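# Reseat two misplaced cartridges flat in the tray

## Task

In the tray that already holds some cartridges, two are out of place: one has an end propped on the rim of its pocket, and the other rests across the tops of neighbouring cartridges. Get both lying flat inside pockets of that same tray with the label facing upward, then release them so neither gripper is holding anything.

## Robot and tools

Robot: two arms, left_arm and right_arm, each with six joints plus a parallel gripper. left_arm sits on the +y side; the names do not describe image sides. Something may occasionally tug a held part or nudge a loose one.

Frame: one shared scene frame. Origin on the table surface midway between the arms, +z up, +x outward over the table. Gripper positions are in metres, orientations as quaternions w,x,y,z. A reported hand position can be off from the real one, worse when the arm is stretched far. The fingers point along the gripper's +z axis and close along its y axis; end_effector_position is the spot between the pads, roughly 1 cm short of the fingertips.

Rows: every command row has 14 numbers, even when one arm stays still. First left_arm: waist, shoulder, wrist yaw, wrist roll, elbow, wrist pitch, then opening; then the same seven for right_arm. Note that elbow and wrist pitch come after the wrist yaw and roll; every per-joint list in results uses this same order. Joint values are absolute target angles in radians, not offsets. Stated ranges: waist -2.618 to 3.054, shoulder 0.000 to 3.142, elbow 0.000 to 3.142, wrist pitch -1.571 to 1.571, wrist yaw -1.571 to 1.571, wrist roll -2.094 to 2.094. True ends may sit up to 0.036 rad either way. A call is rejected if a target exceeds a range end by over 0.036 rad and lies beyond the joint's current angle; targets past the real end are clipped there, and the result then prints "joint sent to its limit" (its absence does not prove more travel exists). Opening is a scale from -1 (closed) to +1 (fully open), not metres.

Tools:
- execute_actions(actions): a list of actions; each action is a table of up to 15 rows, each row applied for one 1/30 s step; if fewer than 15 rows, the last one is repeated to fill 15. An empty list just returns the current state and images.
- move(target, speed, blocking): target is one 14-number row of absolute angles. Every joint travels along a path so all finish together, giving curved gripper motion. speed (0.01 to 2 rad/s, default 0.5) caps the joint with the longest way to go; paths last between 0.5 and 10 s and are cut off at 10 s. Moves do not avoid obstacles or the other arm; faster moves and targets pushed deeper past a contact press harder. Finger values apply at the start. The result adds a "move:" line: ending (done, off_target, moving, held, fault), limits=held or limits=none, and the joint furthest from target per arm. With blocking=false you get a reply after 0.5 s; until a result shows the move finished, call wait or stop before sending other rows or moves.
- wait(seconds): 0 to 10; arms keep their last command; returns early if a running move ends.
- stop(): brakes the current move; needs room, more after fast motion; fingers continue.
- zoom_image(camera, region): region is [x0, y0, x1, y1] in pixels from the top-left, no larger than 504 by 504. Cameras: cam_head_left, cam_head_right, cam_high, cam_low (504x504), cam_left_wrist, cam_right_wrist (616x616).
- finished_scene(scene): pass the current scene number; irreversible; the robot first holds the last command, then the result reports success.

Motion limits: each step the controller keeps a joint's target within a fixed distance of its measured angle: 0.202 rad waist, 0.258 shoulder, 0.238 elbow, 0.573 wrist pitch, 0.522 wrist yaw and roll. If the targets would put a gripper over 70 mm from where it is, all of that arm's targets are pulled back. So large changes need several actions; an action that ends early may leave the rest undone, so resend. The "Joint targets" line shows what joints are currently driven toward; resend those values to hold still. "joint command not followed" means the clearance check altered some targets; HELD in step readings marks steps where an arm's row was held back.

Results: a state line per arm with gripper position and quaternion; Joint positions and Joint velocities per arm in joint order, then finger gap in metres (0.094 m fully open); grip_measured on the command scale (each gripper may be off by about 1 mm); joint torques (total drive output, offset and noisy, not a clean contact signal); step readings after execute_actions only; FAULT lines.

Gripping: to hold, command an opening below grip_measured, about 0.03 lower for a firm grip, less for a lighter one. Pads push roughly 50 to 62 N each, less on parts under about 2 mm thick, with a brief spike on first contact.

Heat: holding loads warms motors, even while you are composing a reply. A MOTOR HOT warning appears at 75 °C; at 90 °C that arm halts for 10 seconds; at 100 °C its motors and gripper go limp and the arm drops. Both are OVER-TEMPERATURE FAULT lines.

Avoid: pushing or dropping anything off the table (fails the task), arms colliding or pressing on each other, slamming into the tray, dropping or letting parts slip, and shoving hard. The robot keeps its last command while you think, so keep motions smooth and efficient, and open both grippers at the end.

Each tool is called after "Emit:" as a command line: name --argument value for each argument, lists and objects as JSON in quotes; but a table of rows of numbers goes row by row, as --pt "numbers of a row", without its own name.

## Session

Emit:
execute_actions --actions '[]'

Scene clock: 0.00 s.
left_arm: end_effector_position=(+0.3620, +0.4896, +0.1715) grip_measured=+1.000 end_effector_quat_wxyz=(-0.098, +0.516, +0.720, +0.454) | right_arm: end_effector_position=(+0.2318, -0.1372, +0.2384) grip_measured=+1.000 end_effector_quat_wxyz=(-0.536, +0.795, -0.274, +0.076)
Joint names: [waist, shoulder, wrist yaw, wrist roll, elbow, wrist pitch]
Joint positions: left_arm=[ 0.019  1.383 -0.85   1.5    0.965 -0.62   0.094] | right_arm=[ 0.004  0.988 -0.904 -1.997  0.829 -0.575  0.094]
Joint velocities: left_arm=[ 0.007 -0.012  0.007 -0.007 -0.007 -0.022  0.   ] | right_arm=[ 0.007  0.007  0.037 -0.139 -0.002  0.037  0.   ]
Joint torques (N m, as the arm reports them, + toward a larger angle): no reading
Joint targets: left_arm=[0.019 1.371 -0.859 1.495 0.978 -0.615] | right_arm=[0.004 0.983 -0.917 -1.988 0.834 -0.591]

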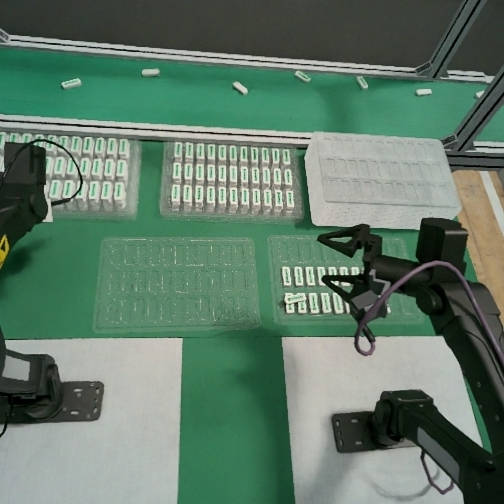

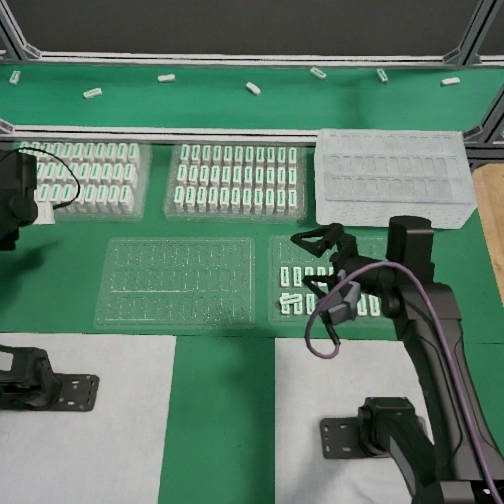

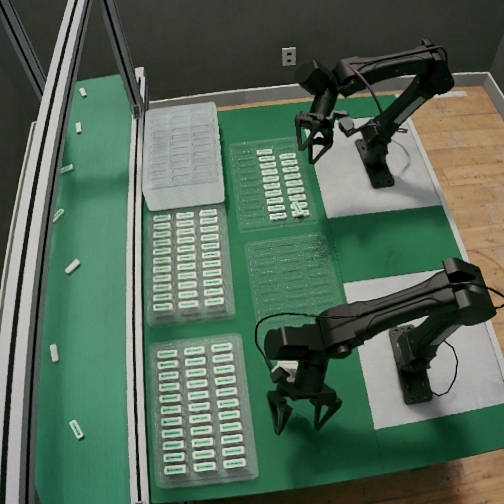

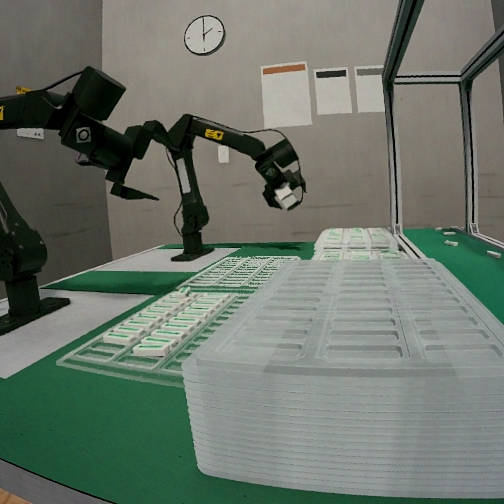

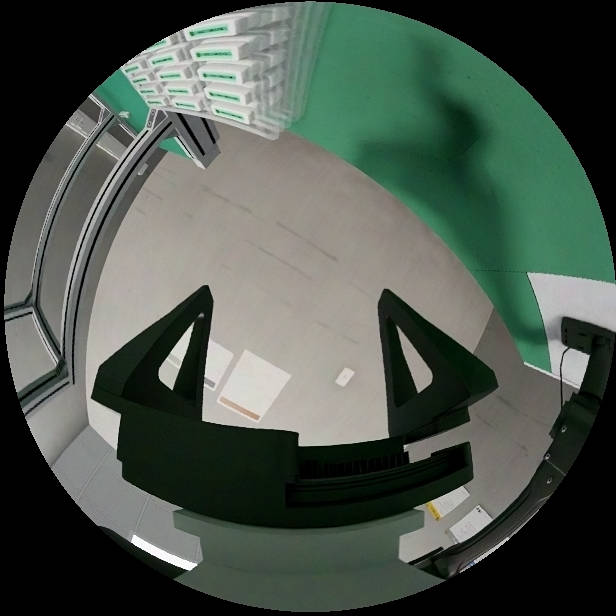

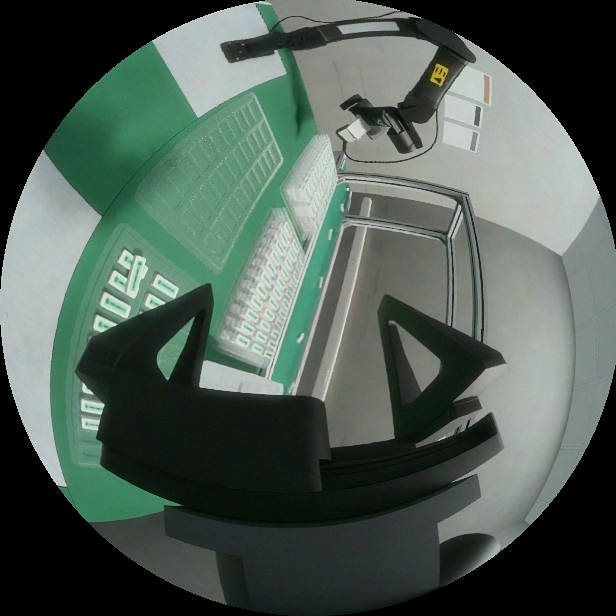

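Emit:
zoom_image --camera "cam_high" --region '[220,130,330,240]'

Emit:
zoom_image --camera "cam_low" --region '[60,280,240,390]'

Emit:
move --target '[0.019,1.371,-0.859,1.495,0.978,-0.615,1,0.51,1.785,0,-1.27,1.24,-1.03,-0.3]' --speed 0.6

Region (220, 130, 330, 240) of cam_high's 504x504 image, scaled by 4.582, with more detail than that image has.

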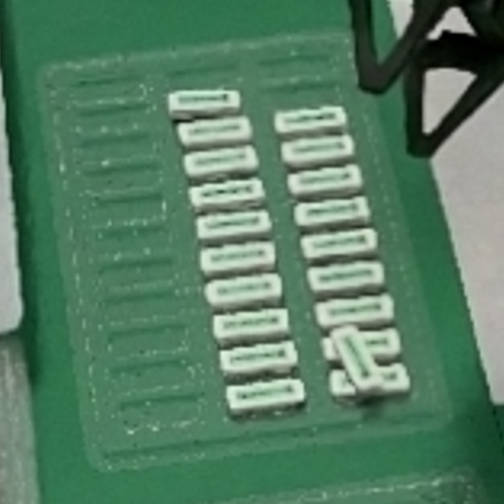

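Region (60, 280, 240, 390) of cam_low's 504x504 image, scaled by 2.800, with more detail than that image has.

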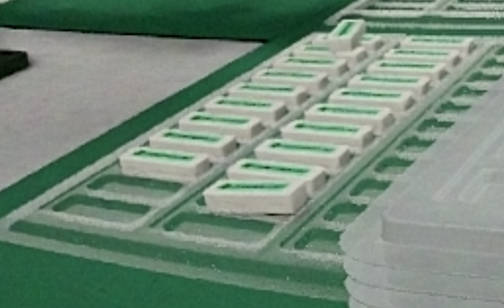

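Scene clock: 8.67 s.
left_arm: end_effector_position=(+0.3621, +0.4894, +0.1713) grip_measured=+1.000 end_effector_quat_wxyz=(-0.097, +0.517, +0.720, +0.454) | right_arm: end_effector_position=(+0.2440, -0.1273, +0.0474) grip_measured=-0.298 end_effector_quat_wxyz=(+0.004, +0.794, -0.608, -0.002)
Joint names: [waist, shoulder, wrist yaw, wrist roll, elbow, wrist pitch]
Joint positions: left_arm=[ 0.019  1.383 -0.849  1.5    0.965 -0.62   0.094] | right_arm=[ 0.504  1.781 -0.    -1.278  1.214 -1.013  0.033]
Joint velocities: left_arm=[ 0.017 -0.002 -0.095  0.007  0.002  0.051  0.   ] | right_arm=[-0.007  0.002  0.066 -0.095 -0.012 -0.007 -0.002]
Joint torques (N m, as the arm reports them, + toward a larger angle): left_arm=[-0.01 -5.35 -0.41 -0.06  6.91  1.04] | right_arm=[ 0.52 -8.79 -0.04  0.1   9.26  0.22]
Joint targets: left_arm=[0.019 1.371 -0.859 1.495 0.978 -0.615] | right_arm=[0.510 1.785 0.000 -1.270 1.240 -1.030]
move: off_target (right_arm); limits=none; left_arm: farthest joint: the elbow, 0.013 radians from its target (0.013 radians at the start); right_arm: farthest joint: the elbow, 0.026 radians from its target (0.411 radians at the start)

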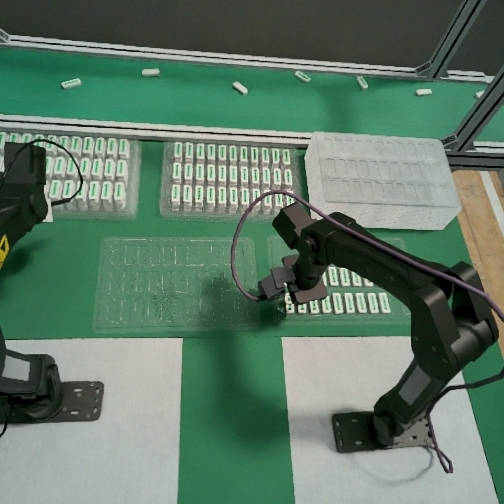

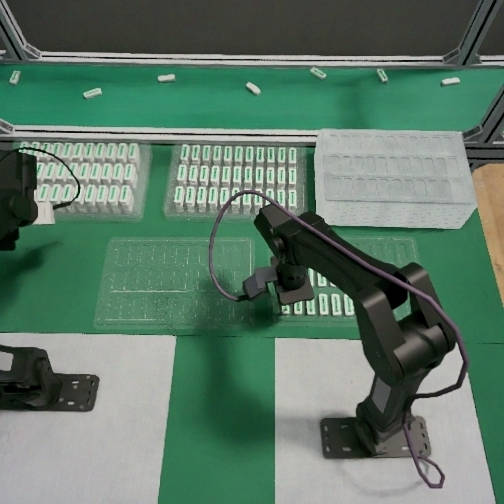

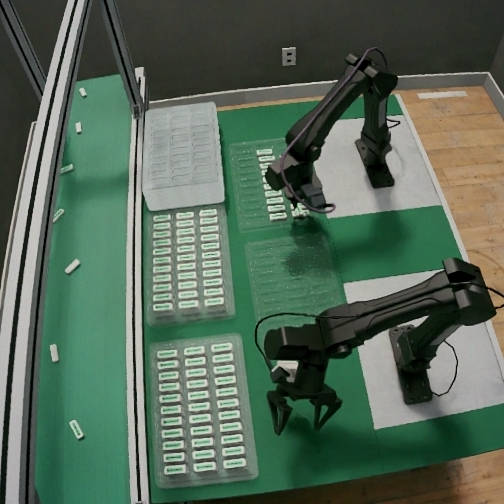

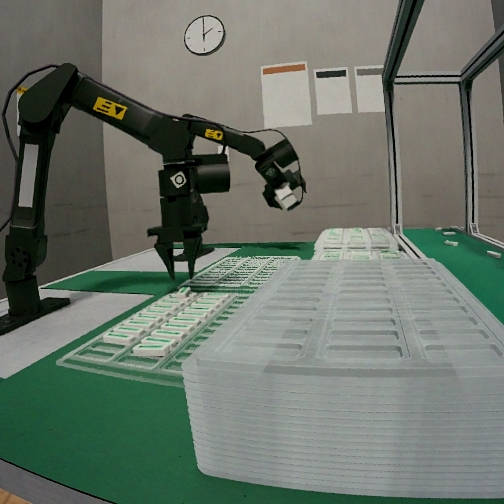

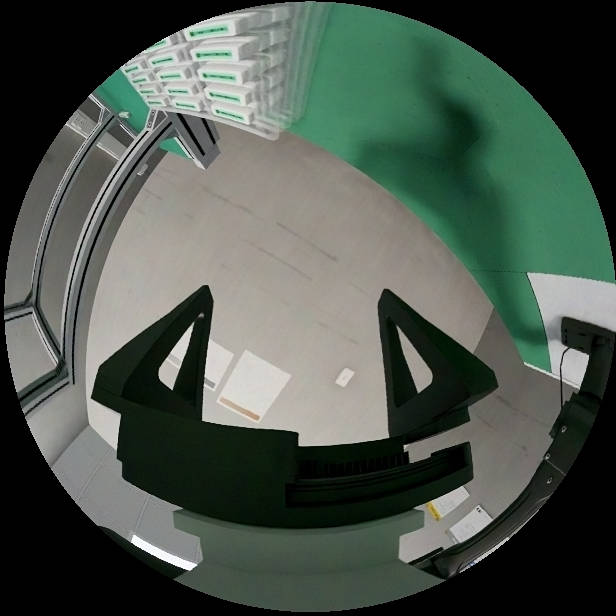

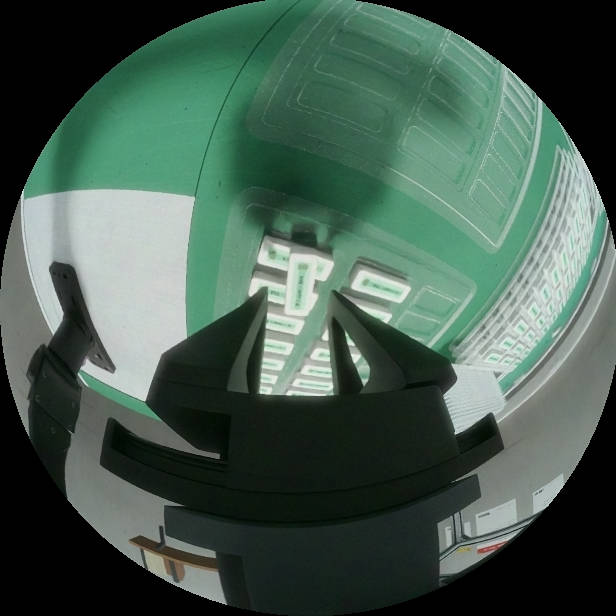

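Emit:
move --target '[0.019,1.371,-0.859,1.495,0.978,-0.615,1,0.478,1.827,0,-1.24,1.145,-0.895,-0.3]' --speed 0.1

Scene clock: 11.13 s.
left_arm: end_effector_position=(+0.3622, +0.4893, +0.1712) grip_measured=+1.000 end_effector_quat_wxyz=(-0.097, +0.517, +0.720, +0.453) | right_arm: end_effector_position=(+0.2512, -0.1289, +0.0241) grip_measured=-0.298 end_effector_quat_wxyz=(-0.005, +0.780, -0.626, +0.002)
Joint names: [waist, shoulder, wrist yaw, wrist roll, elbow, wrist pitch]
Joint positions: left_arm=[ 0.019  1.383 -0.848  1.5    0.965 -0.62   0.094] | right_arm=[ 0.489  1.815  0.001 -1.248  1.157 -0.903  0.033]
Joint velocities: left_arm=[ 0.002 -0.012 -0.007 -0.037 -0.002  0.037  0.   ] | right_arm=[-0.012  0.002 -0.022 -0.051  0.007 -0.037 -0.001]
Joint torques (N m, as the arm reports them, + toward a larger angle): left_arm=[-0.01 -5.35 -0.42 -0.07  6.91  1.05] | right_arm=[-0.86 -8.3  -0.04  0.09  5.69  0.48]
Joint targets: left_arm=[0.019 1.371 -0.859 1.495 0.978 -0.615] | right_arm=[0.478 1.827 0.000 -1.240 1.145 -0.895]
move: done; limits=none; left_arm: farthest joint: the elbow, 0.013 radians from its target (0.013 radians at the start); right_arm: farthest joint: the shoulder, 0.012 radians from its target (0.046 radians at the start)

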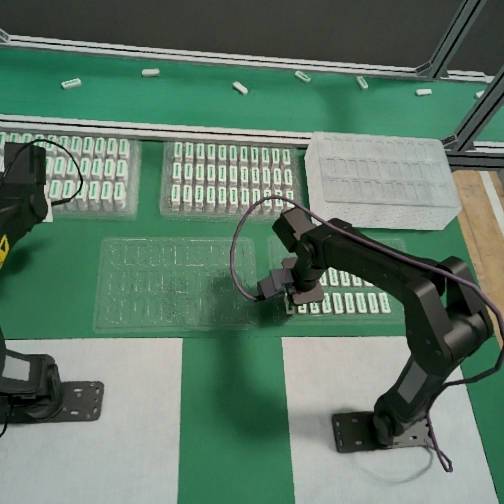

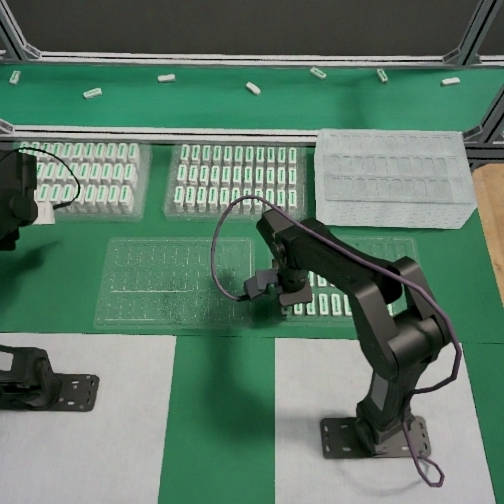

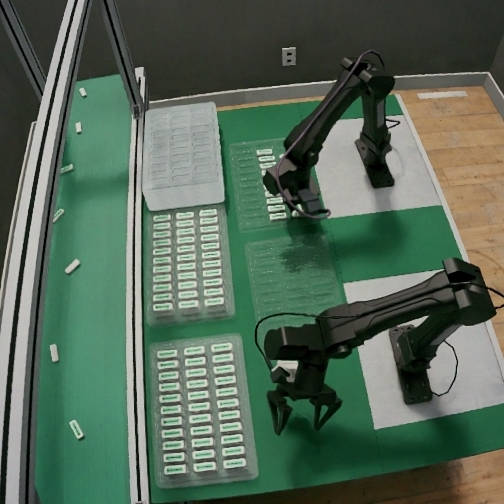

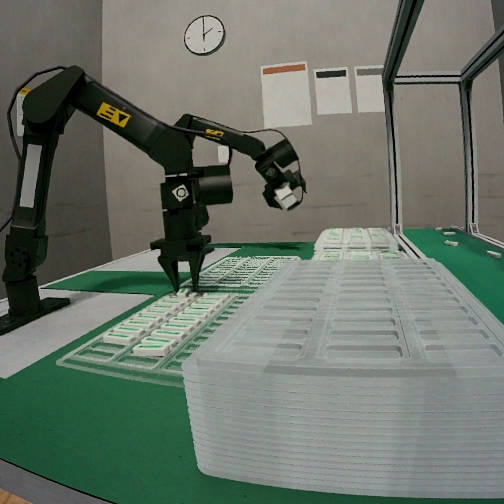

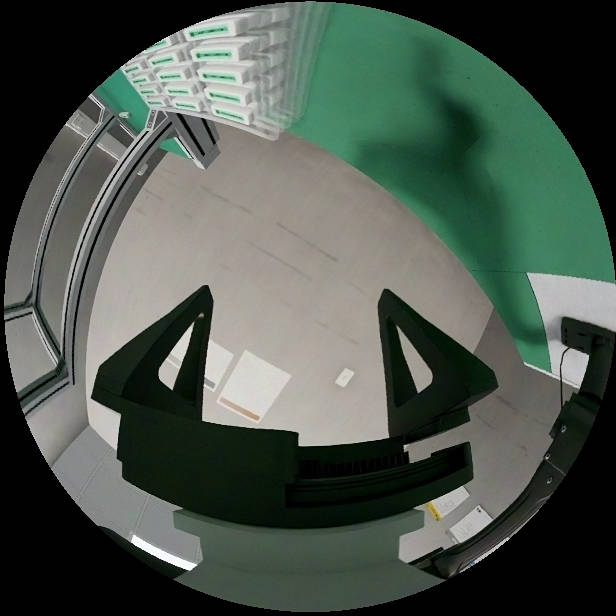

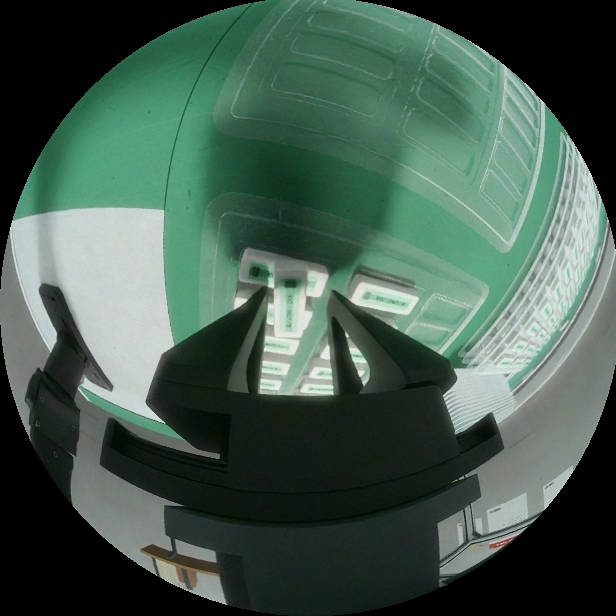

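Emit:
move --target '[0.019,1.371,-0.859,1.495,0.978,-0.615,1,0.478,1.82,0,-1.28,1.133,-0.895,-0.3]' --speed 0.05

Emit:
move --target '[0.019,1.371,-0.859,1.495,0.978,-0.615,1,0.478,1.82,0,-1.28,1.14,-0.895,-0.7]'

Emit:
move --target '[0.019,1.371,-0.859,1.495,0.978,-0.615,1,0.478,1.70,0,-1.28,1.14,-0.96,-0.7]' --speed 0.2

Emit:
move --target '[0.019,1.371,-0.859,1.495,0.978,-0.615,1,-0.32,1.65,0,-0.25,1.03,-0.92,-0.7]' --speed 0.7

Emit:
zoom_image --camera "cam_right_wrist" --region '[200,150,400,350]'

Scene clock: 13.40 s.
left_arm: end_effector_position=(+0.3622, +0.4892, +0.1711) grip_measured=+1.000 end_effector_quat_wxyz=(-0.097, +0.517, +0.720, +0.453) | right_arm: end_effector_position=(+0.2479, -0.1309, +0.0212) grip_measured=-0.298 end_effector_quat_wxyz=(+0.000, +0.787, -0.616, +0.000)
Joint names: [waist, shoulder, wrist yaw, wrist roll, elbow, wrist pitch]
Joint positions: left_arm=[ 0.019  1.383 -0.847  1.5    0.965 -0.62   0.094] | right_arm=[ 0.489  1.815  0.001 -1.272  1.145 -0.901  0.033]
Joint velocities: left_arm=[-0.032  0.007 -0.007 -0.066 -0.002 -0.022  0.   ] | right_arm=[-0.002 -0.012  0.022  0.007  0.007  0.022 -0.   ]
Joint torques (N m, as the arm reports them, + toward a larger angle): left_arm=[-0.02 -5.34 -0.42 -0.06  6.91  1.04] | right_arm=[-0.88 -8.86 -0.04 -0.05  5.64  0.45]
Joint targets: left_arm=[0.019 1.371 -0.859 1.495 0.978 -0.615] | right_arm=[0.478 1.820 -0.000 -1.280 1.133 -0.895]
move: done; limits=none; left_arm: farthest joint: the elbow, 0.013 radians from its target (0.013 radians at the start); right_arm: farthest joint: the elbow, 0.012 radians from its target (0.024 radians at the start)

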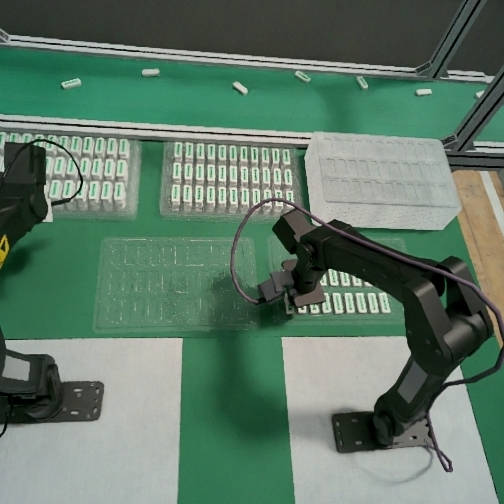

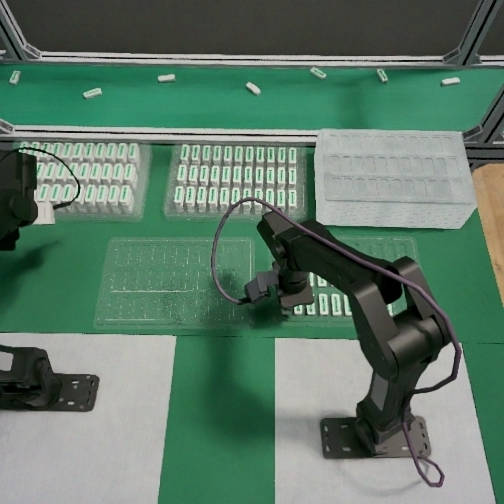

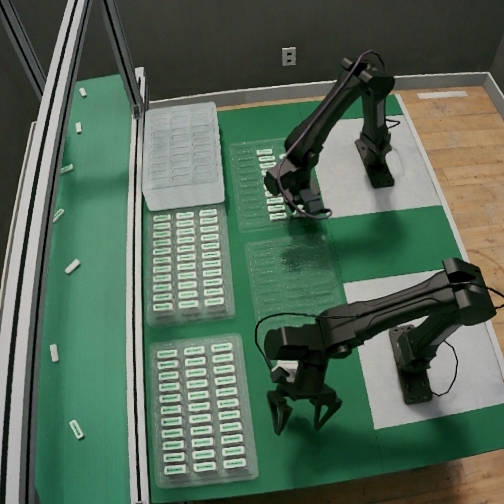

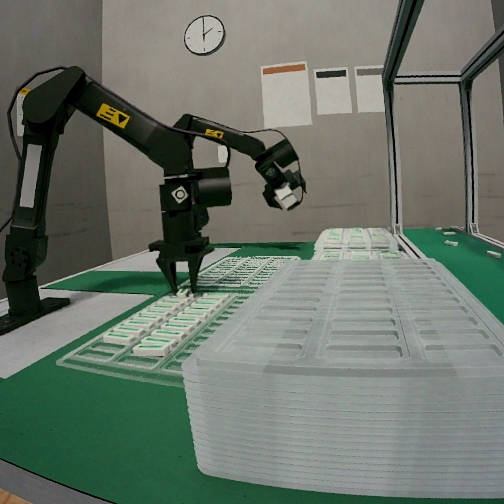

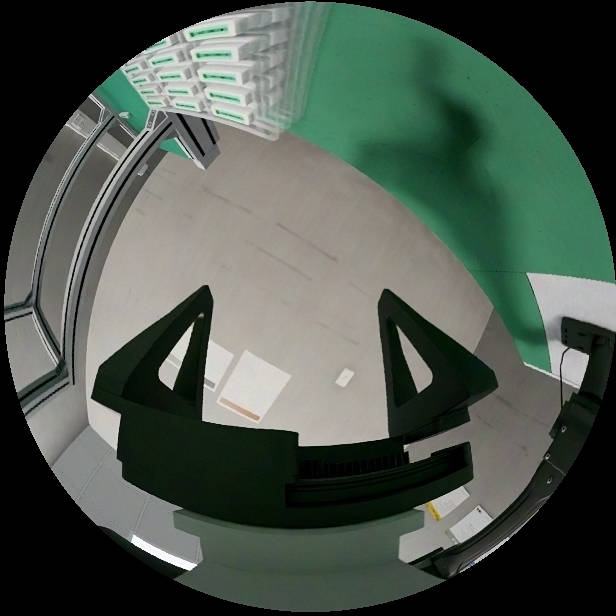

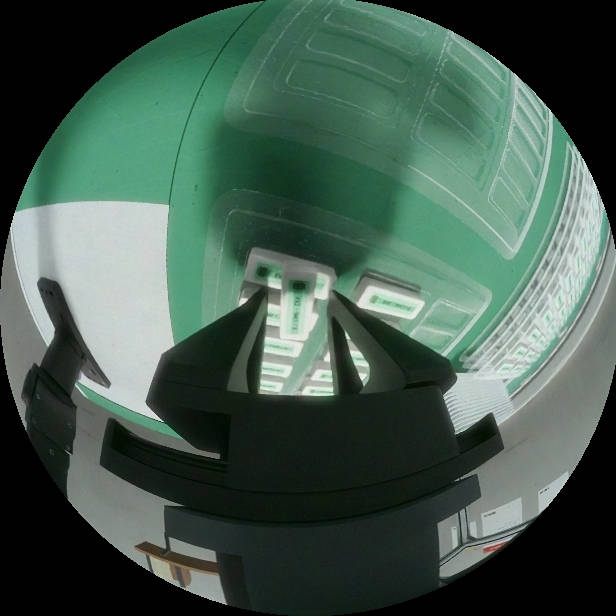

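Scene clock: 14.10 s.
left_arm: end_effector_position=(+0.3623, +0.4891, +0.1710) grip_measured=+1.000 end_effector_quat_wxyz=(-0.096, +0.517, +0.720, +0.453) | right_arm: end_effector_position=(+0.2479, -0.1309, +0.0212) grip_measured=-0.666 end_effector_quat_wxyz=(+0.000, +0.788, -0.616, +0.000)
Joint names: [waist, shoulder, wrist yaw, wrist roll, elbow, wrist pitch]
Joint positions: left_arm=[ 0.019  1.383 -0.846  1.5    0.965 -0.62   0.094] | right_arm=[ 0.489  1.815  0.001 -1.273  1.145 -0.901  0.016]
Joint velocities: left_arm=[ 0.002  0.007 -0.007 -0.037 -0.002  0.022  0.   ] | right_arm=[ 0.007 -0.002  0.007 -0.066 -0.007  0.037  0.   ]
Joint torques (N m, as the arm reports them, + toward a larger angle): left_arm=[-0.02 -5.34 -0.43 -0.06  6.91  1.04] | right_arm=[-0.86 -8.83 -0.04 -0.05  6.3   0.45]
Joint targets: left_arm=[0.019 1.371 -0.859 1.495 0.978 -0.615] | right_arm=[0.478 1.820 -0.000 -1.280 1.140 -0.895]
move: done; limits=none; left_arm: farthest joint: the elbow, 0.013 radians from its target (0.013 radians at the start); right_arm: farthest joint: the waist, 0.011 radians from its target (0.011 radians at the start)

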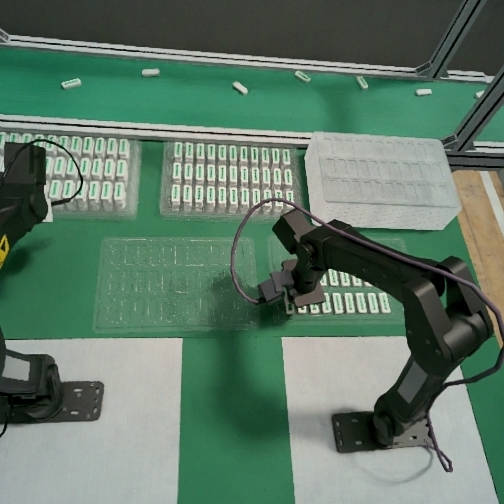

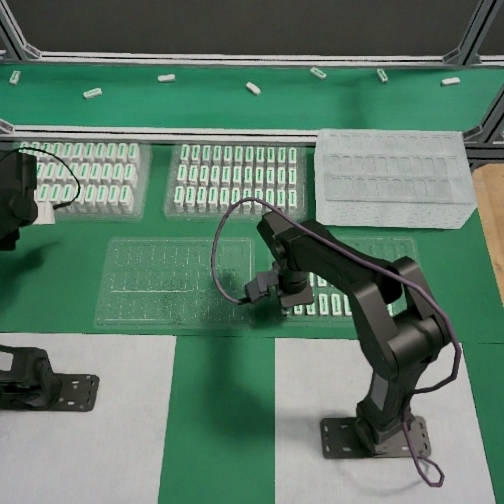

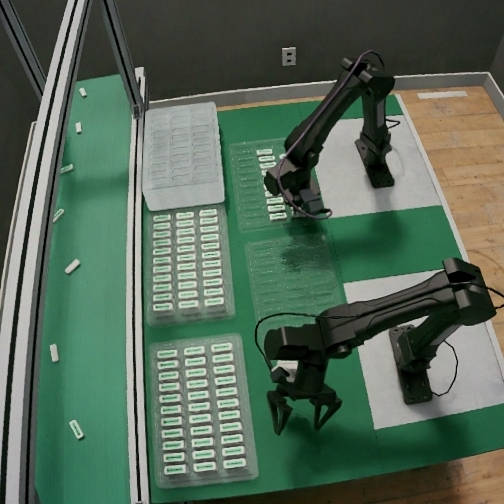

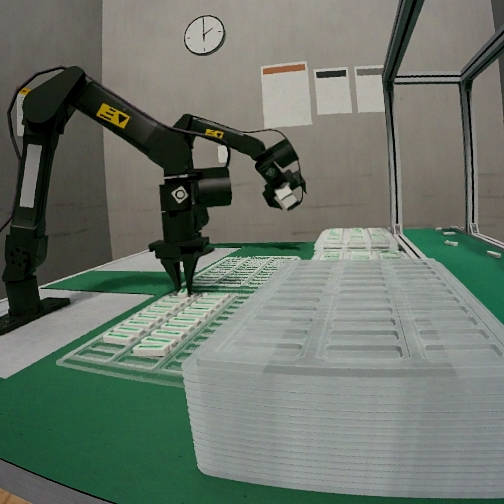

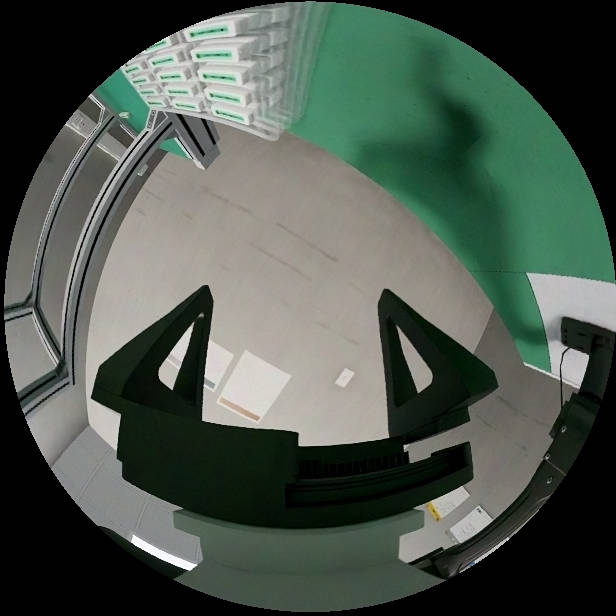

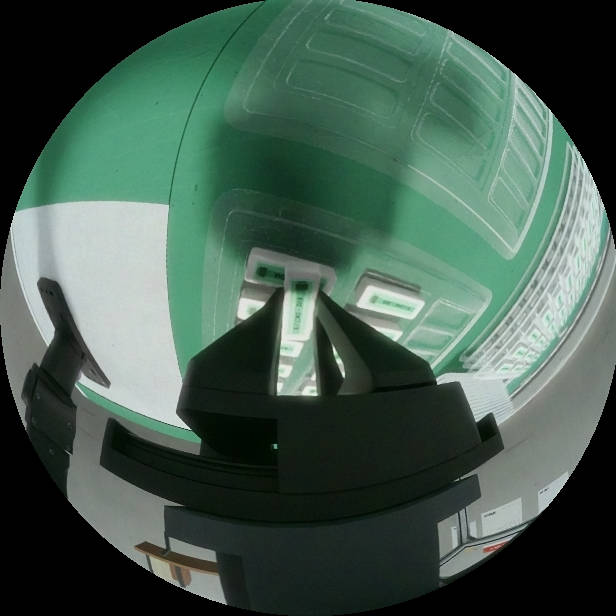

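Scene clock: 15.17 s.
left_arm: end_effector_position=(+0.3623, +0.4890, +0.1709) grip_measured=+1.000 end_effector_quat_wxyz=(-0.096, +0.517, +0.720, +0.453) | right_arm: end_effector_position=(+0.2457, -0.1322, +0.0487) grip_measured=-0.666 end_effector_quat_wxyz=(-0.024, +0.787, -0.616, +0.010)
Joint names: [waist, shoulder, wrist yaw, wrist roll, elbow, wrist pitch]
Joint positions: left_arm=[ 0.019  1.383 -0.846  1.5    0.965 -0.62   0.094] | right_arm=[ 0.489  1.72   0.001 -1.273  1.145 -0.943  0.016]
Joint velocities: left_arm=[-0.017  0.007  0.007 -0.022 -0.002  0.022  0.   ] | right_arm=[-0.002 -0.002 -0.007  0.037 -0.002 -0.022  0.   ]
Joint torques (N m, as the arm reports them, + toward a larger angle): left_arm=[-0.03 -5.36 -0.44 -0.07  6.91  1.05] | right_arm=[ -0.87 -10.1   -0.05  -0.05   6.62   0.36]
Joint targets: left_arm=[0.019 1.371 -0.859 1.495 0.978 -0.615] | right_arm=[0.478 1.700 -0.000 -1.280 1.140 -0.960]
move: done; limits=none; left_arm: farthest joint: the elbow, 0.013 radians from its target (0.013 radians at the start); right_arm: farthest joint: the shoulder, 0.020 radians from its target (0.115 radians at the start)

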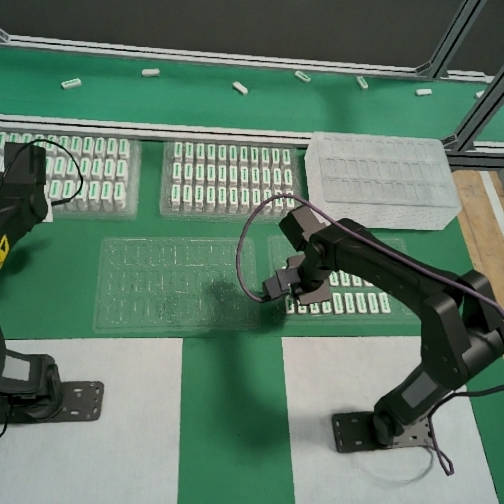

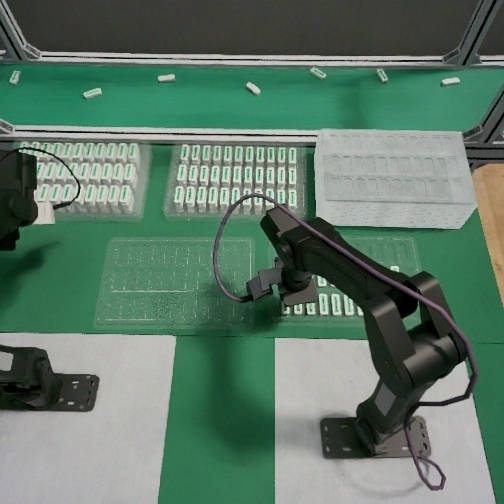

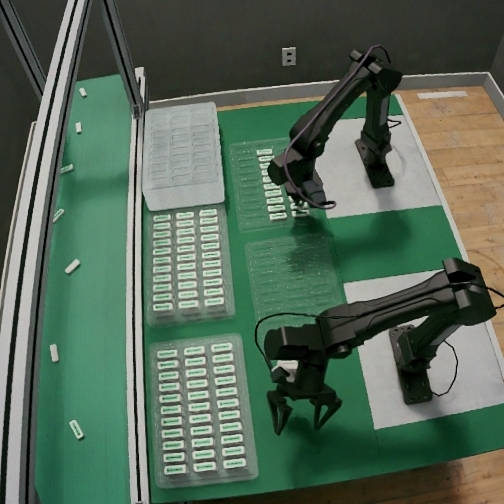

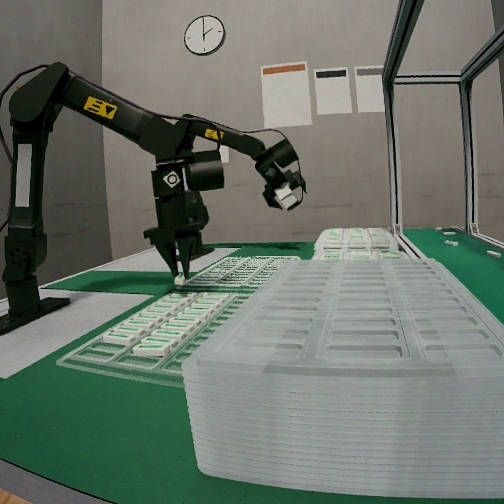

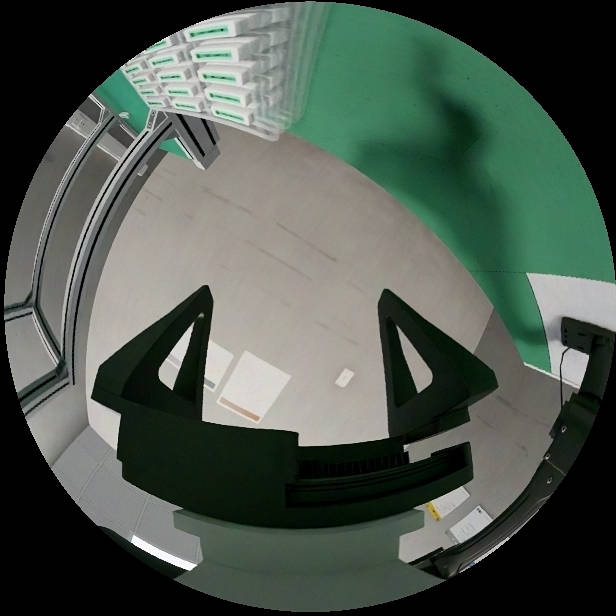

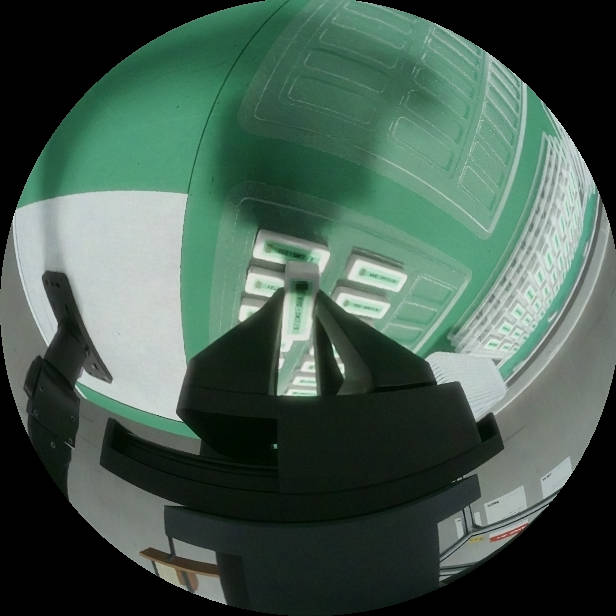

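Scene clock: 17.50 s.
left_arm: end_effector_position=(+0.3624, +0.4889, +0.1708) grip_measured=+1.000 end_effector_quat_wxyz=(-0.096, +0.517, +0.720, +0.453) | right_arm: end_effector_position=(+0.2515, -0.3659, +0.0360) grip_measured=-0.666 end_effector_quat_wxyz=(+0.001, +0.003, +1.000, -0.003)
Joint names: [waist, shoulder, wrist yaw, wrist roll, elbow, wrist pitch]
Joint positions: left_arm=[ 0.019  1.383 -0.845  1.5    0.965 -0.62   0.094] | right_arm=[-0.316  1.675  0.005 -0.258  1.041 -0.934  0.016]
Joint velocities: left_arm=[-0.002 -0.007 -0.007  0.022 -0.002  0.037  0.   ] | right_arm=[-0.007  0.007  0.007 -0.037  0.002  0.037 -0.001]
Joint torques (N m, as the arm reports them, + toward a larger angle): left_arm=[-0.02 -5.35 -0.45 -0.07  6.91  1.04] | right_arm=[-0.3  -9.88 -0.08  0.12  5.79  0.54]
Joint targets: left_arm=[0.019 1.371 -0.859 1.495 0.978 -0.615] | right_arm=[-0.320 1.650 0.000 -0.250 1.030 -0.920]
move: off_target (right_arm); limits=none; left_arm: farthest joint: the wrist yaw, 0.014 radians from its target (0.013 radians at the start); right_arm: farthest joint: the shoulder, 0.025 radians from its target (0.070 radians at the start)

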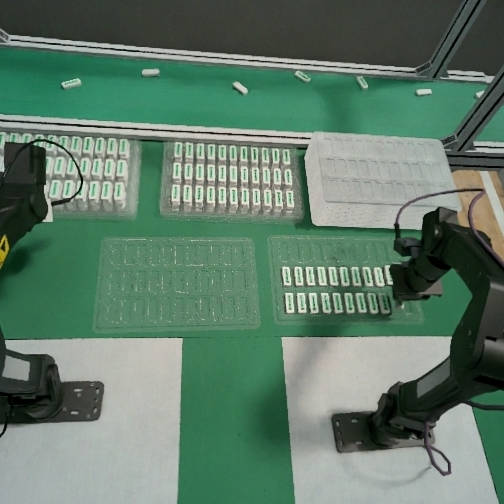

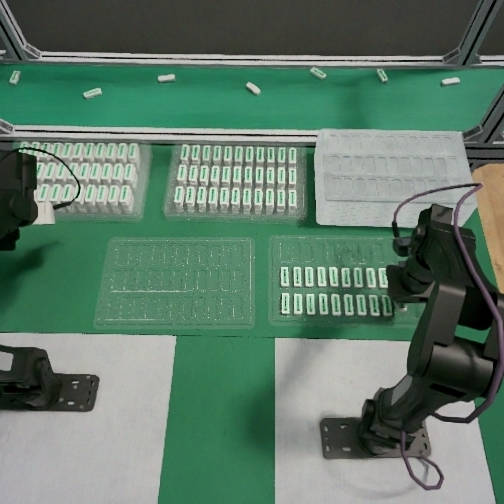

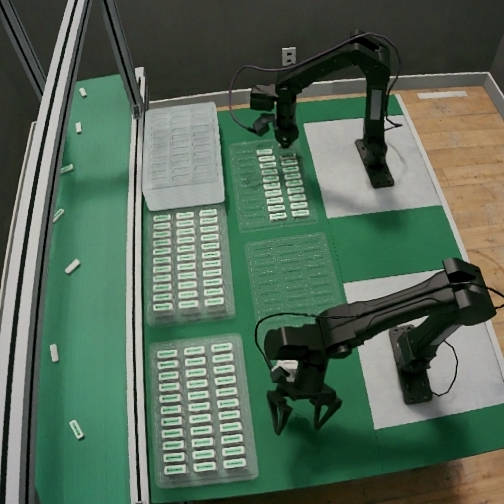

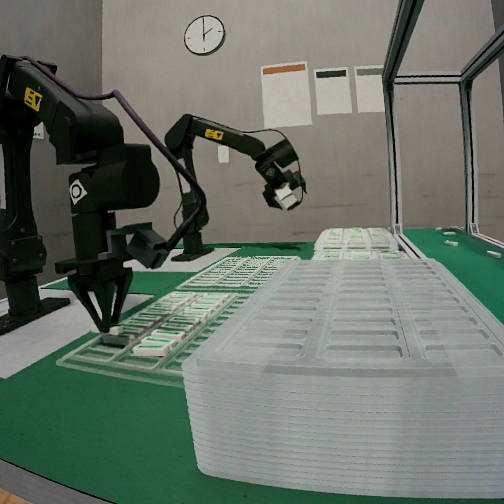

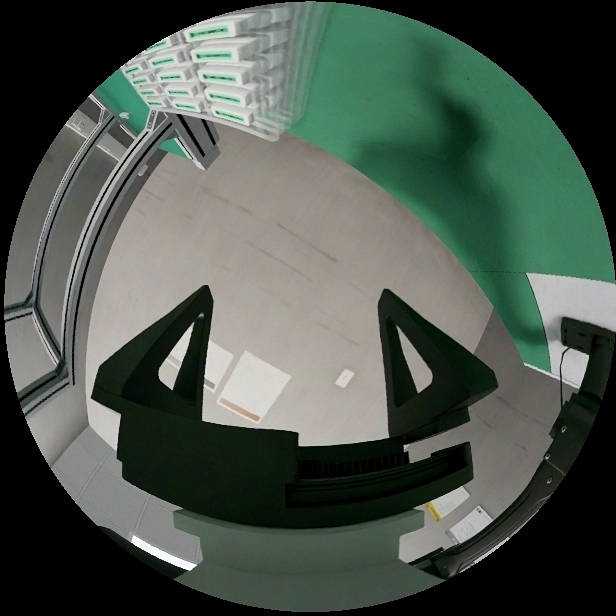

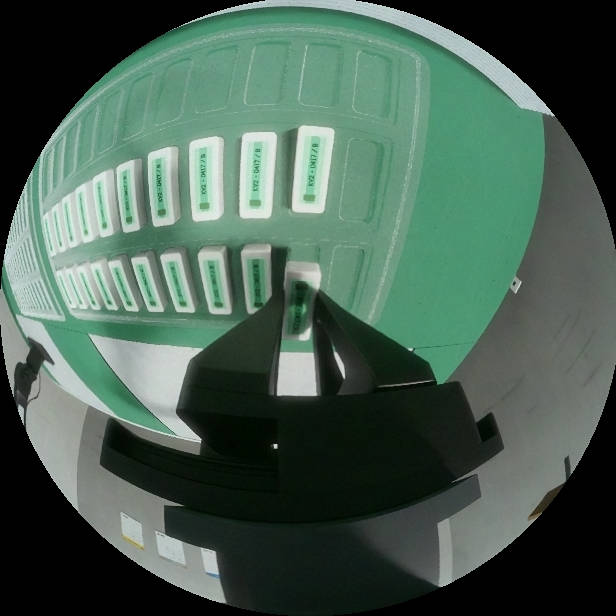

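Region (200, 150, 400, 350) of cam_right_wrist's 616x616 image, scaled by 2.520, with more detail than that image has.

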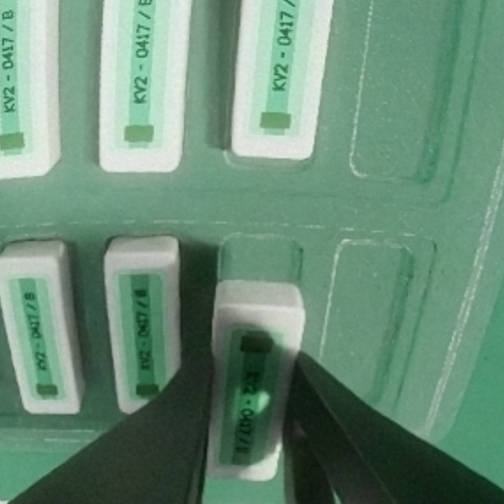

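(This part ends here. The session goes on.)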